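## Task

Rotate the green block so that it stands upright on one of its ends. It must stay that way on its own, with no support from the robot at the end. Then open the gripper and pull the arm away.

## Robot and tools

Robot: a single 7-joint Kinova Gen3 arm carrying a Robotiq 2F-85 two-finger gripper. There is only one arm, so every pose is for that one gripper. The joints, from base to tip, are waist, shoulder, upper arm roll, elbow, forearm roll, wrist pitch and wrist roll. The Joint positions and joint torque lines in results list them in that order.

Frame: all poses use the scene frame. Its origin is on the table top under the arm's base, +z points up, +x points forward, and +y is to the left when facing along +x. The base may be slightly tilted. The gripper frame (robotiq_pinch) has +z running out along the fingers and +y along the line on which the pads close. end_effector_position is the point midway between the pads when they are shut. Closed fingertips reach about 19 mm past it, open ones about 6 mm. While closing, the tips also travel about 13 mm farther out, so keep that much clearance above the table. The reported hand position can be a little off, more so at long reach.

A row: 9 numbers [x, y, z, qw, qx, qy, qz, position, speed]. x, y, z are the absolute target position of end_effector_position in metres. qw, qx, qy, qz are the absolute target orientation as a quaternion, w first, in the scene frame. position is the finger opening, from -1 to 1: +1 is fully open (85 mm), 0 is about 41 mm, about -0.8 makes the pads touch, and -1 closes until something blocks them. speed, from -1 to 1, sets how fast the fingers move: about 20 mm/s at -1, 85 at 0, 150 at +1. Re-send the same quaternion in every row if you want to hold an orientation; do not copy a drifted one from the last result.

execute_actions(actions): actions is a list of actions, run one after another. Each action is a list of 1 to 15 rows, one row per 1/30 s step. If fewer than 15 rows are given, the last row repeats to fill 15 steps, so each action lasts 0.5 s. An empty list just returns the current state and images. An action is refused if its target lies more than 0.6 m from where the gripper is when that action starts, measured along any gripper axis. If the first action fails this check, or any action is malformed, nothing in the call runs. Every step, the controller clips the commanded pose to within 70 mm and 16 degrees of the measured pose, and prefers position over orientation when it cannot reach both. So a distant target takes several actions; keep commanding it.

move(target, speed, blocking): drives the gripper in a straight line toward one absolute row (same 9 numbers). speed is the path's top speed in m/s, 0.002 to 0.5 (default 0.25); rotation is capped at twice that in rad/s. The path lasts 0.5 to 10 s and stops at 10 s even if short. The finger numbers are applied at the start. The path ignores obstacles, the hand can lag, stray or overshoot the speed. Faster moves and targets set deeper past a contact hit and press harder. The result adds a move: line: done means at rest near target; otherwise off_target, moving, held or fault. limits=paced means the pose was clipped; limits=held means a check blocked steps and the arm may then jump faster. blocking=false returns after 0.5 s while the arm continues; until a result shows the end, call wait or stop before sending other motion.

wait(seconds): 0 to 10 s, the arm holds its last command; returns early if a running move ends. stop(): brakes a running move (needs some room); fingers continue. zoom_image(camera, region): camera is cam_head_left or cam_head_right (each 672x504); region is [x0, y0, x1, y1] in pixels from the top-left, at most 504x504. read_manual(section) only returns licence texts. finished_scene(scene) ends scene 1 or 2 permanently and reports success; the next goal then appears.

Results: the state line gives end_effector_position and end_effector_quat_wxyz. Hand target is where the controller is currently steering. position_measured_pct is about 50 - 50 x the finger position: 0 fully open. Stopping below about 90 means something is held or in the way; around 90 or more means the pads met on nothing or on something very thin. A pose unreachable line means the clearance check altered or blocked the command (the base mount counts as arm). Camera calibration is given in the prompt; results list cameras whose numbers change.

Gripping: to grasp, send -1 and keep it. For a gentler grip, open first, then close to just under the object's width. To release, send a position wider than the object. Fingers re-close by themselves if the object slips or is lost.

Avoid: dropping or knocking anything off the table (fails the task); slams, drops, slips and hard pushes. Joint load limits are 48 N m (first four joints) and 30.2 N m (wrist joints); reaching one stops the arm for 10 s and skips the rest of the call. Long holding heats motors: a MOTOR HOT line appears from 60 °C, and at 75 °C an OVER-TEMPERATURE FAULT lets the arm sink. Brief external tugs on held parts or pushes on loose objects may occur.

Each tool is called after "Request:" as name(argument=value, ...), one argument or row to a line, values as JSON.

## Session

Request:
execute_actions(
  actions=[],
)

Scene clock: 0.00 s.
end_effector_position=(+0.4107, +0.4503, +0.3198) position_measured_pct=0.0 end_effector_quat_wxyz=(+0.321, +0.886, +0.329, -0.059)
Joint positions: [-0.695  0.244  0.515  0.978 -0.237  1.816 -1.123]
Joint velocities: [-0.     0.001 -0.    -0.     0.     0.     0.001]
Joint torques (N m, as the joint torque sensors report them, + toward a larger angle): no reading
Hand target: +0.411, +0.450, +0.320; +0.321, +0.886, +0.329, -0.059

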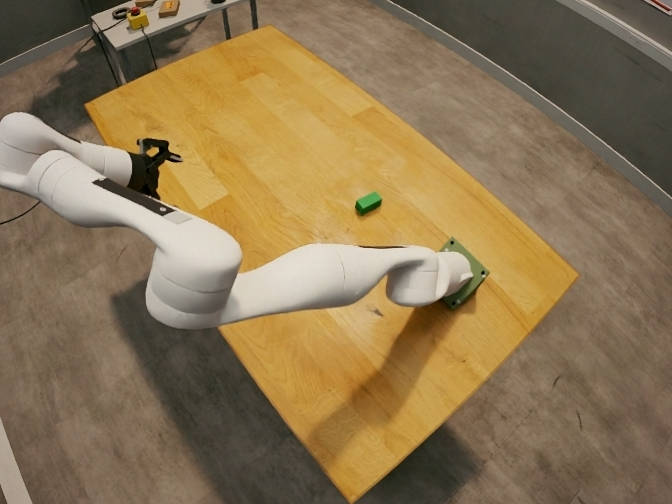

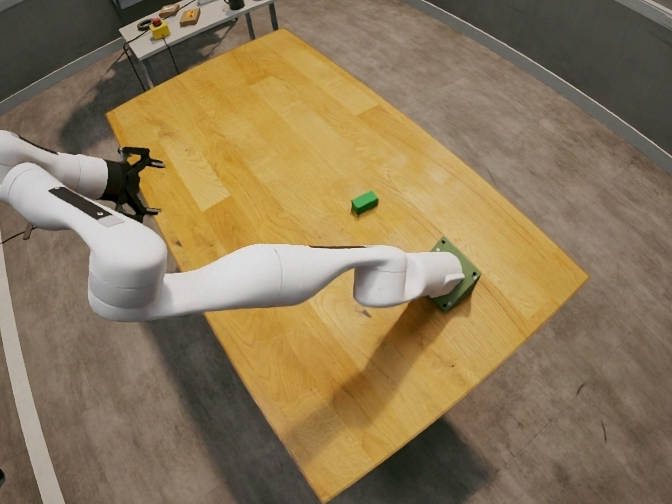

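Request:
zoom_image(
  camera="cam_head_left",
  region=[340, 180, 400, 225],
)

Region (340, 180, 400, 225) of cam_head_left's 672x504 image, scaled by 8.400, with more detail than that image has; it fills the top 378 rows of this view, and the rest is white.

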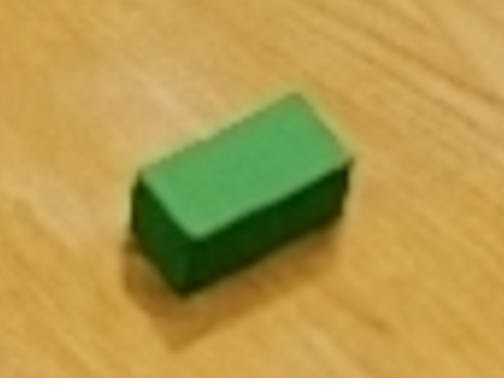

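Request:
move(
  target=[0.32,0.05,0.18,0,0.743,0.669,0,1,1],
  speed=0.5,
)

Request:
move(
  target=[0.295,-0.003,0.055,-0.256,0.686,0.618,0.284,1,1],
  speed=0.4,
)

Request:
zoom_image(
  camera="cam_head_left",
  region=[310, 140, 430, 240],
)

Scene clock: 8.37 s.
end_effector_position=(+0.3197, +0.0483, +0.1807) position_measured_pct=0.0 end_effector_quat_wxyz=(+0.002, +0.744, +0.668, -0.001)
Joint positions: [ 0.232  0.745  0.536  1.961 -0.877  1.372  1.278]
Joint velocities: [ 0.003  0.005  0.    -0.001 -0.001  0.001 -0.   ]
Joint torques (N m, as the joint torque sensors report them, + toward a larger angle): [  9.73 -10.77   6.81  -6.3    0.54   0.1    0.03]
Hand target: +0.320, +0.048, +0.181; +0.002, +0.744, +0.668, -0.001
Off the commanded pose: 0.002 m, 0 deg.
move: done; limits=paced

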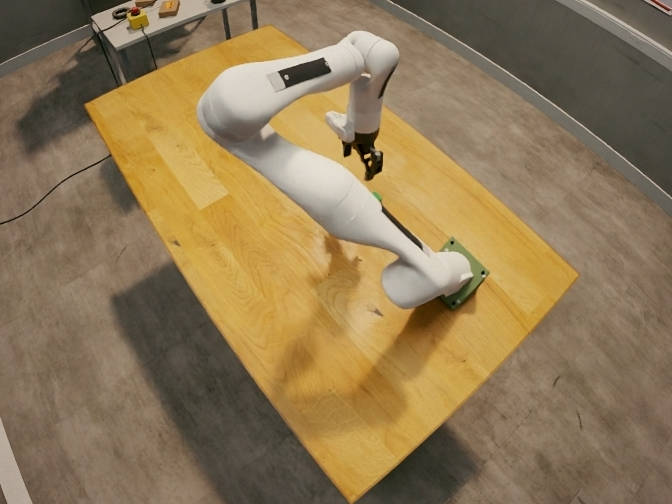

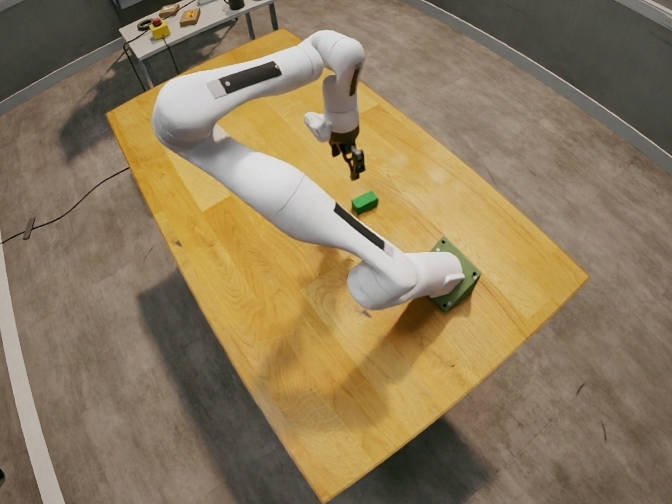

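Scene clock: 9.97 s.
end_effector_position=(+0.2945, -0.0028, +0.0541) position_measured_pct=0.0 end_effector_quat_wxyz=(-0.256, +0.687, +0.618, +0.283)
Joint positions: [ 0.597  1.53   0.184  1.663 -0.973  1.693  1.641]
Joint velocities: [ 0.002  0.008 -0.     0.    -0.     0.     0.   ]
Joint torques (N m, as the joint torque sensors report them, + toward a larger angle): [  9.67 -16.81   5.17  -2.99   0.76   2.32   0.09]
Hand target: +0.294, -0.003, +0.054; -0.256, +0.687, +0.618, +0.284
Off the commanded pose: 0.001 m, 0 deg.
move: done

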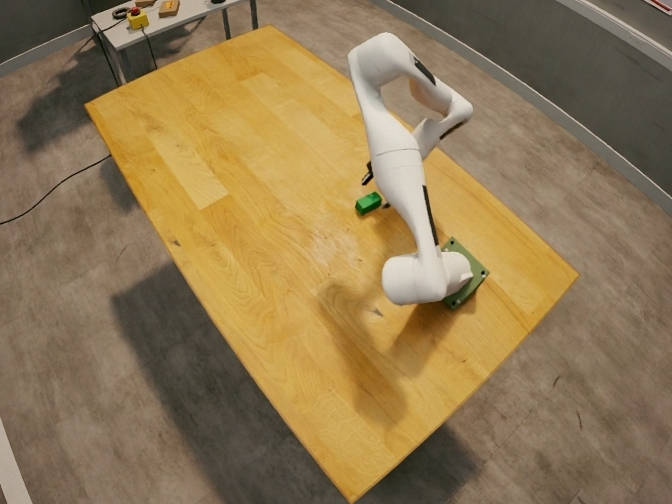

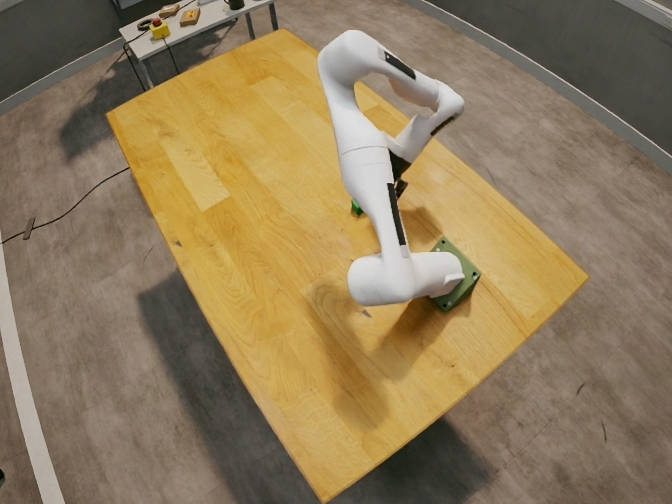

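Region (310, 140, 430, 240) of cam_head_left's 672x504 image, scaled by 4.200, with more detail than that image has.

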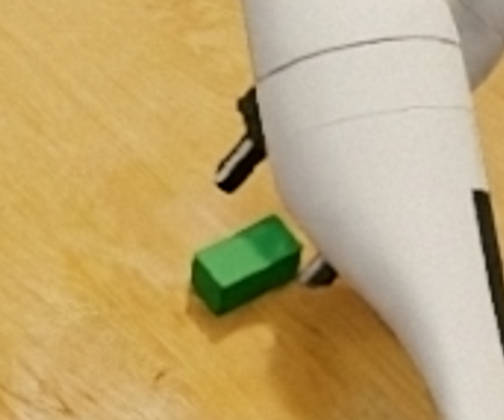

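Request:
move(
  target=[0.302,0.001,0.021,-0.256,0.686,0.618,0.284,1,1],
  speed=0.1,
)

Request:
execute_actions(
  actions=[
    [[0.302,0.001,0.021,-0.256,0.686,0.618,0.284,-1,0.3]],
    [[0.302,0.001,0.021,-0.256,0.686,0.618,0.284,-1,0.3]],
  ],
)

Request:
move(
  target=[0.31,0,0.07,-0.256,0.686,0.618,0.284,-1,0],
  speed=0.2,
)

Request:
move(
  target=[0.4,0,0.075,0.256,0.686,0.618,-0.284,-1,0],
  speed=0.35,
)

Scene clock: 14.50 s.
end_effector_position=(+0.3020, +0.0010, +0.0211) position_measured_pct=0.0 end_effector_quat_wxyz=(-0.256, +0.686, +0.618, +0.284)
Joint positions: [ 0.561  1.577  0.149  1.658 -1.019  1.648  1.654]
Joint velocities: [-0.001  0.005 -0.001 -0.001  0.001 -0.001  0.   ]
Joint torques (N m, as the joint torque sensors report them, + toward a larger angle): [ 10.29 -16.42   4.93  -2.46   0.75   2.24   0.14]
Hand target: +0.302, +0.001, +0.021; -0.256, +0.686, +0.618, +0.284
Off the commanded pose: 0.000 m, 0 deg.
move: done

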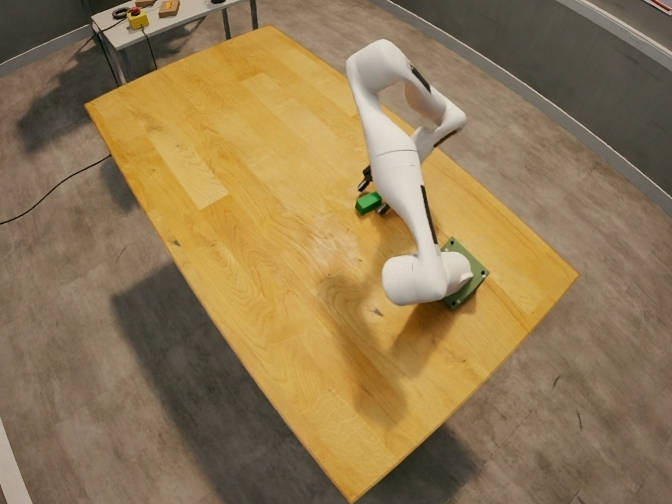

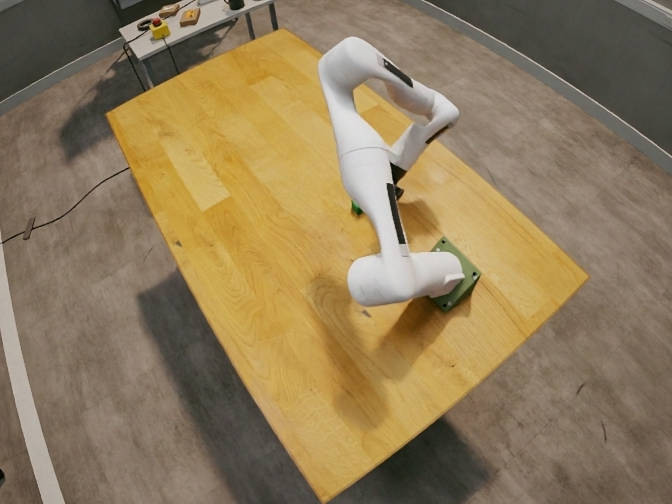

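Scene clock: 15.50 s.
end_effector_position=(+0.3020, +0.0010, +0.0213) position_measured_pct=59.9 end_effector_quat_wxyz=(-0.256, +0.686, +0.618, +0.284)
Joint positions: [ 0.561  1.577  0.149  1.657 -1.019  1.649  1.654]
Joint velocities: [ 0.    -0.001 -0.001 -0.002 -0.    -0.    -0.   ]
Joint torques (N m, as the joint torque sensors report them, + toward a larger angle): [  9.77 -16.29   4.88  -2.63   0.64   2.01   0.14]
Hand target: +0.302, +0.001, +0.021; -0.256, +0.686, +0.618, +0.284
Off the commanded pose: 0.000 m, 0 deg.

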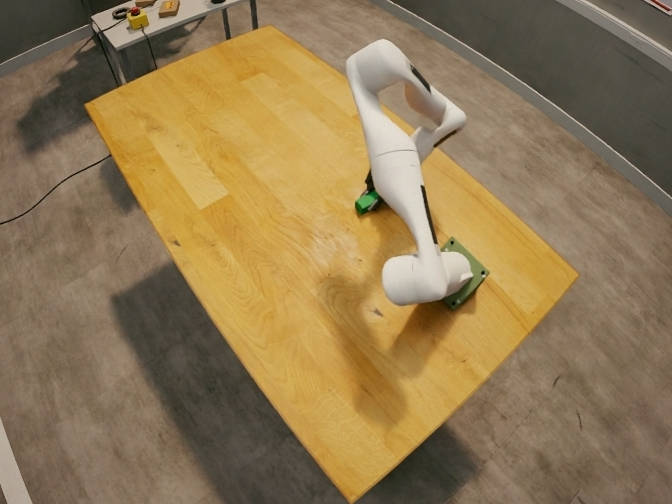

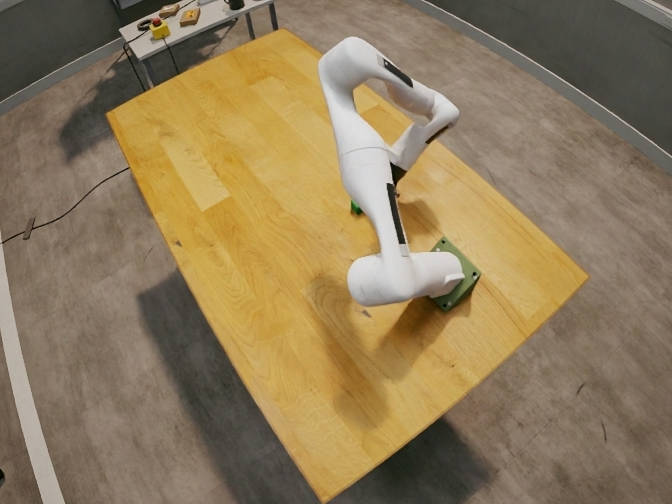

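Scene clock: 16.27 s.
end_effector_position=(+0.3101, +0.0000, +0.0699) position_measured_pct=59.9 end_effector_quat_wxyz=(-0.256, +0.686, +0.618, +0.284)
Joint positions: [ 0.593  1.499  0.183  1.636 -0.979  1.726  1.591]
Joint velocities: [-0.001 -0.003  0.002 -0.001 -0.001  0.001  0.001]
Joint torques (N m, as the joint torque sensors report them, + toward a larger angle): [ 10.44 -16.95   4.99  -3.36   0.66   2.42   0.06]
Hand target: +0.310, +0.000, +0.070; -0.256, +0.686, +0.618, +0.284
Off the commanded pose: 0.000 m, 0 deg.
move: done

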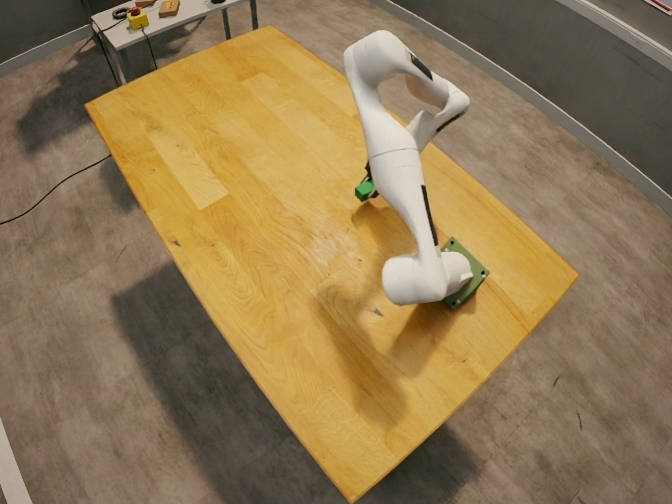

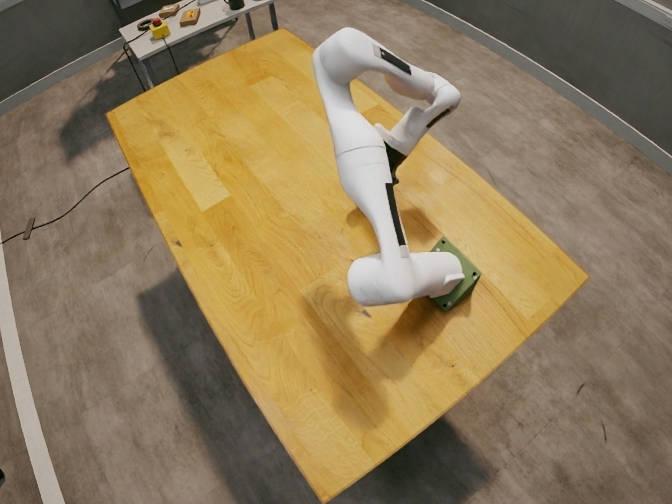

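Scene clock: 19.13 s.
end_effector_position=(+0.4010, +0.0004, +0.0768) position_measured_pct=59.9 end_effector_quat_wxyz=(+0.257, +0.686, +0.619, -0.283)
Joint positions: [-0.579  0.881  0.777  1.961 -0.889  0.774  0.728]
Joint velocities: [-0.001  0.003 -0.002  0.001  0.002 -0.002 -0.001]
Joint torques (N m, as the joint torque sensors report them, + toward a larger angle): [ 12.47 -13.18  10.26  -1.5    1.69  -1.31   0.01]
Hand target: +0.401, +0.000, +0.077; +0.257, +0.686, +0.619, -0.283
Off the commanded pose: 0.002 m, 0 deg.
move: done

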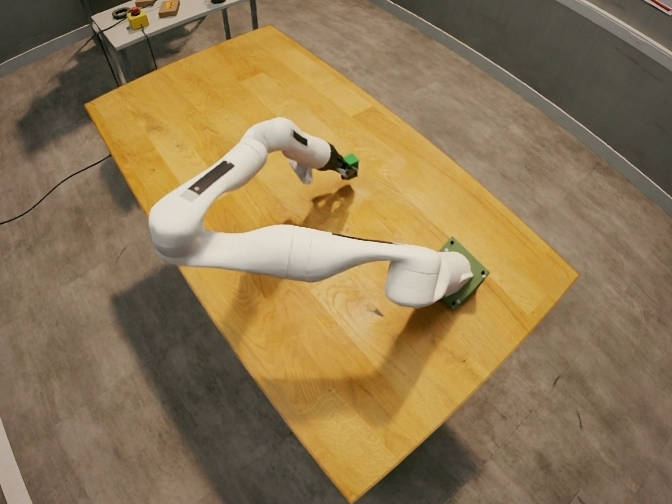

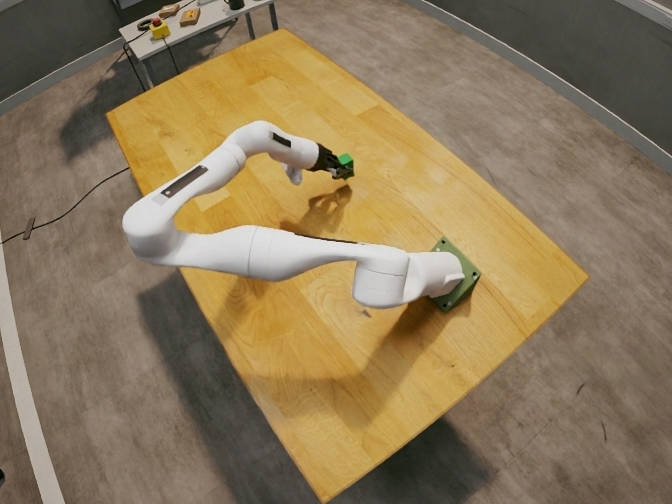

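Request:
move(
  target=[0.4,0,0.052,0.256,0.686,0.618,-0.284,-1,0],
  speed=0.06,
)

Request:
move(
  target=[0.4,0,0.043,0.256,0.686,0.618,-0.284,-1,0],
  speed=0.015,
)

Scene clock: 21.70 s.
end_effector_position=(+0.4001, +0.0000, +0.0521) position_measured_pct=59.9 end_effector_quat_wxyz=(+0.256, +0.686, +0.618, -0.284)
Joint positions: [-0.601  0.914  0.744  1.965 -0.929  0.742  0.715]
Joint velocities: [ 0.     0.003  0.001  0.001  0.001 -0.001 -0.001]
Joint torques (N m, as the joint torque sensors report them, + toward a larger angle): [ 12.22 -12.95  10.32  -1.03   1.65  -1.56   0.11]
Hand target: +0.400, -0.000, +0.052; +0.256, +0.686, +0.618, -0.284
Off the commanded pose: 0.000 m, 0 deg.
move: done

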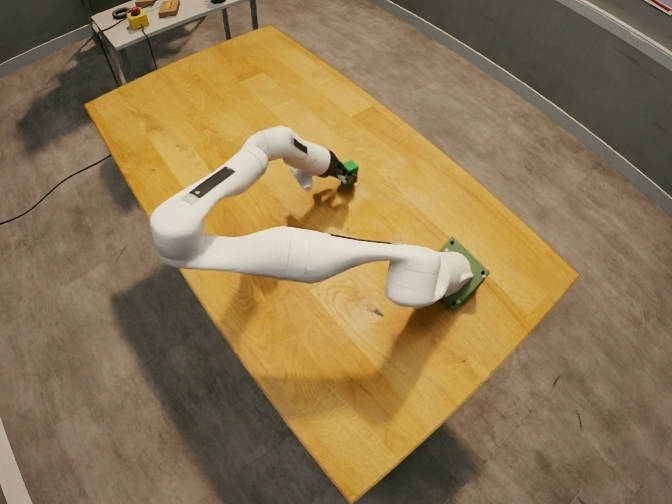

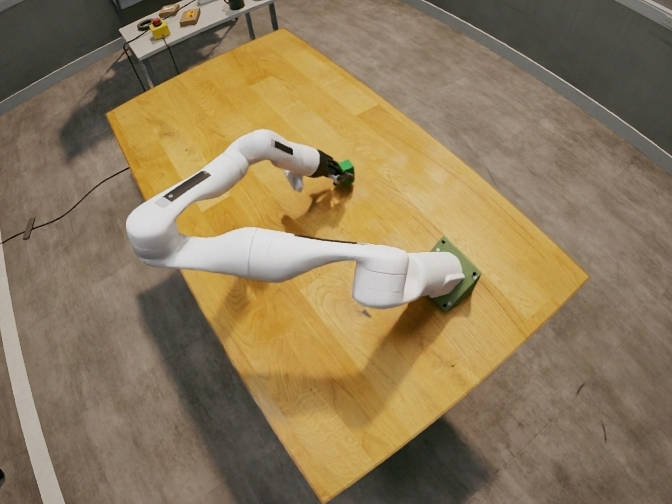

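Scene clock: 22.53 s.
end_effector_position=(+0.4000, +0.0000, +0.0430) position_measured_pct=59.9 end_effector_quat_wxyz=(+0.256, +0.686, +0.618, -0.284)
Joint positions: [-0.609  0.926  0.732  1.965 -0.944  0.73   0.711]
Joint velocities: [-0.001  0.     0.    -0.002  0.    -0.001 -0.   ]
Joint torques (N m, as the joint torque sensors report them, + toward a larger angle): [ 12.14 -13.02  10.41  -0.7    1.59  -1.35   0.17]
Hand target: +0.400, -0.000, +0.043; +0.256, +0.686, +0.618, -0.284
Off the commanded pose: 0.000 m, 0 deg.
move: done

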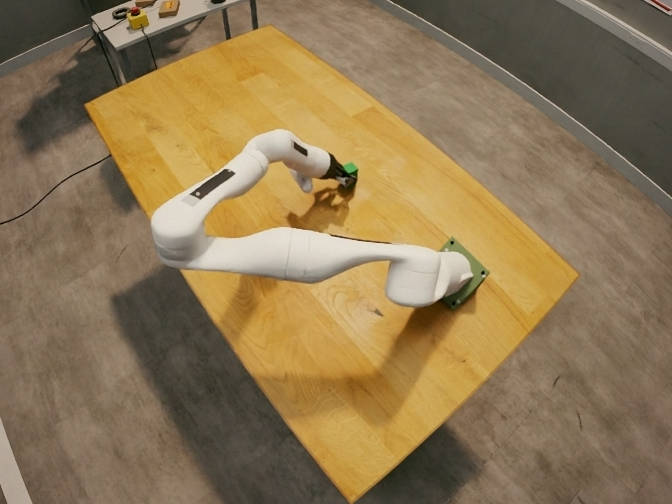

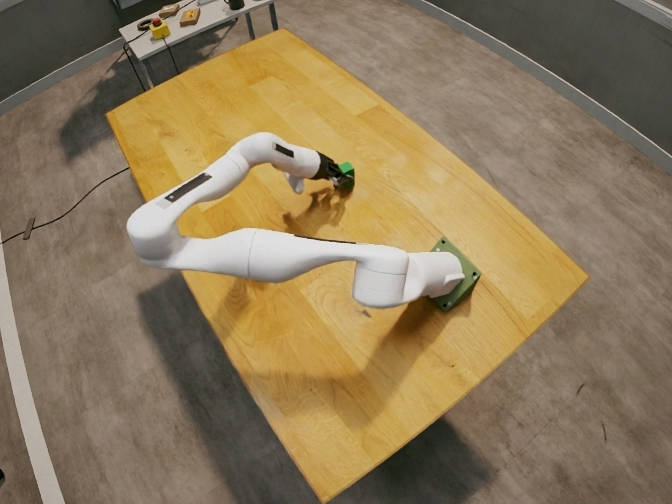

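Request:
move(
  target=[0.4,0,0.037,0.256,0.686,0.618,-0.284,-1,0],
  speed=0.015,
)

Scene clock: 23.83 s.
end_effector_position=(+0.4003, -0.0006, +0.0385) position_measured_pct=59.9 end_effector_quat_wxyz=(+0.257, +0.687, +0.618, -0.284)
Joint positions: [-0.613  0.933  0.725  1.965 -0.953  0.722  0.708]
Joint velocities: [ 0.    -0.002 -0.002 -0.     0.001 -0.001 -0.001]
Joint torques (N m, as the joint torque sensors report them, + toward a larger angle): [ 11.55 -12.09   8.76  -0.98   1.15  -0.91   0.12]
Hand target: +0.400, -0.000, +0.037; +0.256, +0.686, +0.618, -0.284
Off the commanded pose: 0.002 m, 0 deg.
move: done

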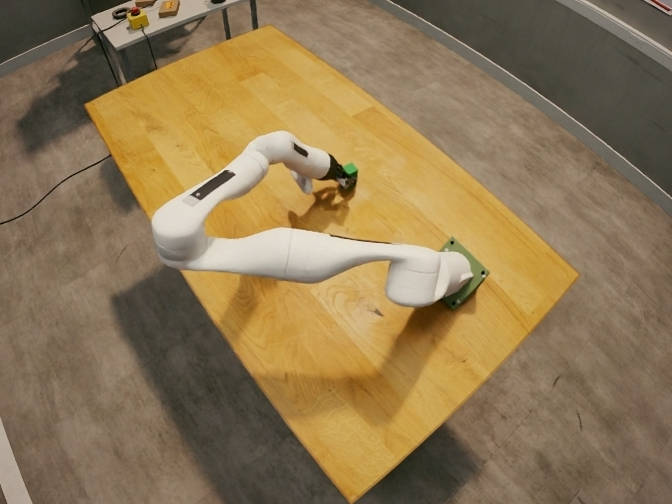

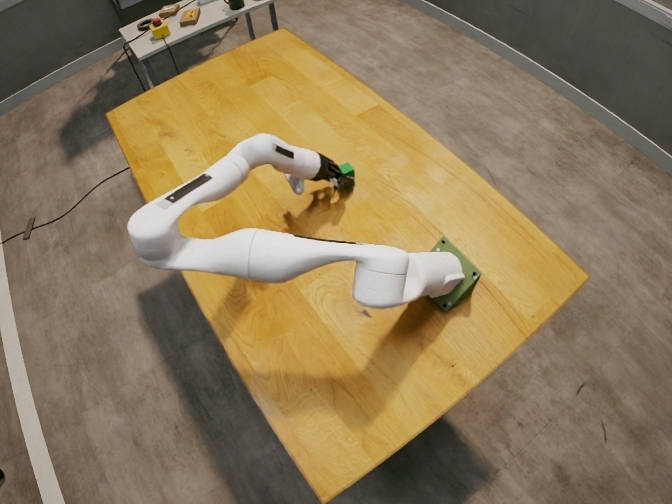

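Request:
execute_actions(
  actions=[
    [[0.4,0,0.039,0.256,0.686,0.618,-0.284,1,0.3]],
  ],
)

Request:
move(
  target=[0.415,0.13,0.17,0.256,0.686,0.618,-0.284,1,0],
  speed=0.3,
)

Request:
zoom_image(
  camera="cam_head_right",
  region=[290, 130, 390, 210],
)

Scene clock: 27.33 s.
end_effector_position=(+0.4000, -0.0000, +0.0390) position_measured_pct=15.1 end_effector_quat_wxyz=(+0.256, +0.686, +0.618, -0.284)
Joint positions: [-0.612  0.931  0.726  1.965 -0.95   0.725  0.709]
Joint velocities: [ 0.    -0.     0.     0.     0.    -0.    -0.001]
Joint torques (N m, as the joint torque sensors report them, + toward a larger angle): [ 12.29 -13.06  10.1   -0.64   1.63  -1.33   0.08]
Hand target: +0.400, +0.000, +0.039; +0.256, +0.686, +0.618, -0.284
Off the commanded pose: 0.000 m, 0 deg.

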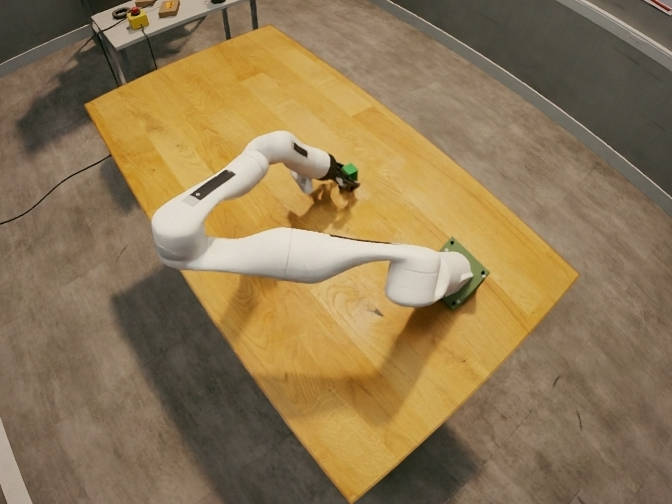

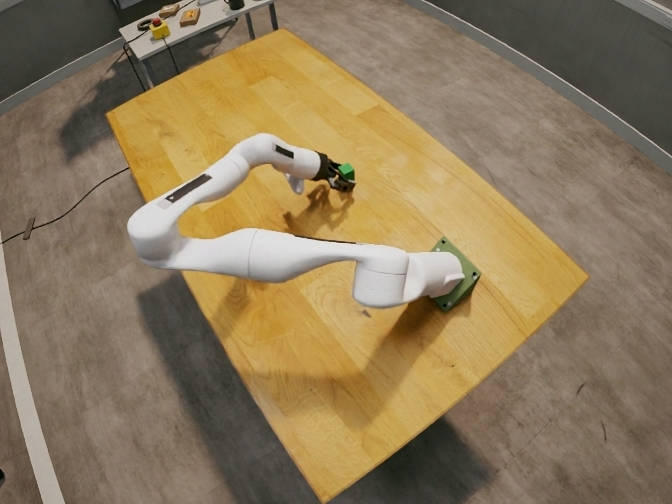

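Scene clock: 28.47 s.
end_effector_position=(+0.4152, +0.1303, +0.1696) position_measured_pct=0.0 end_effector_quat_wxyz=(+0.256, +0.687, +0.619, -0.284)
Joint positions: [-0.772  0.642  1.011  1.768 -0.579  1.15   0.417]
Joint velocities: [-0.002 -0.003 -0.    -0.001  0.     0.    -0.   ]
Joint torques (N m, as the joint torque sensors report them, + toward a larger angle): [ 11.37 -14.87   9.8   -3.41   2.4   -0.68   0.09]
Hand target: +0.415, +0.131, +0.170; +0.256, +0.686, +0.619, -0.284
Off the commanded pose: 0.001 m, 0 deg.
move: done

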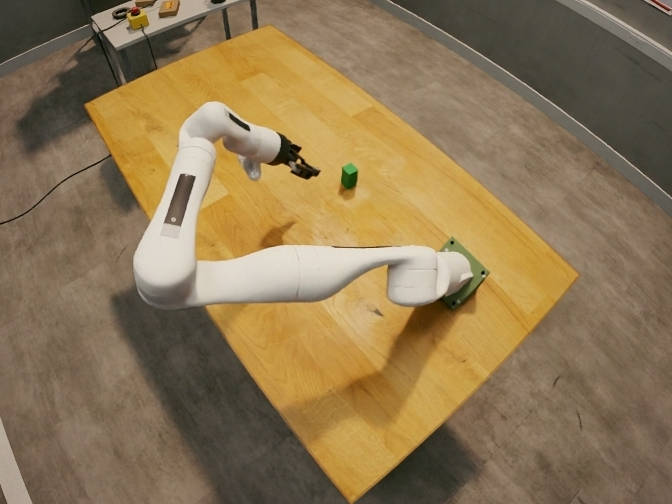

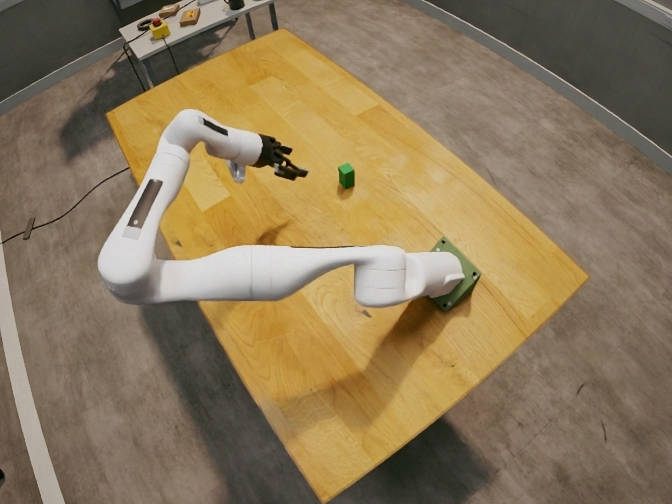

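Region (290, 130, 390, 210) of cam_head_right's 672x504 image, scaled by 5.040, with more detail than that image has; it fills the top 403 rows of this view, and the rest is white.

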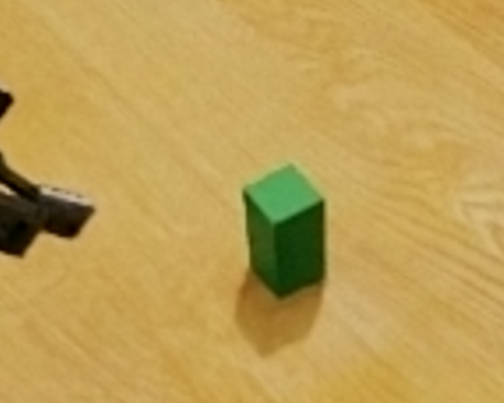

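Request:
finished_scene(
  scene=2,
)

The scene is finished: the task was done.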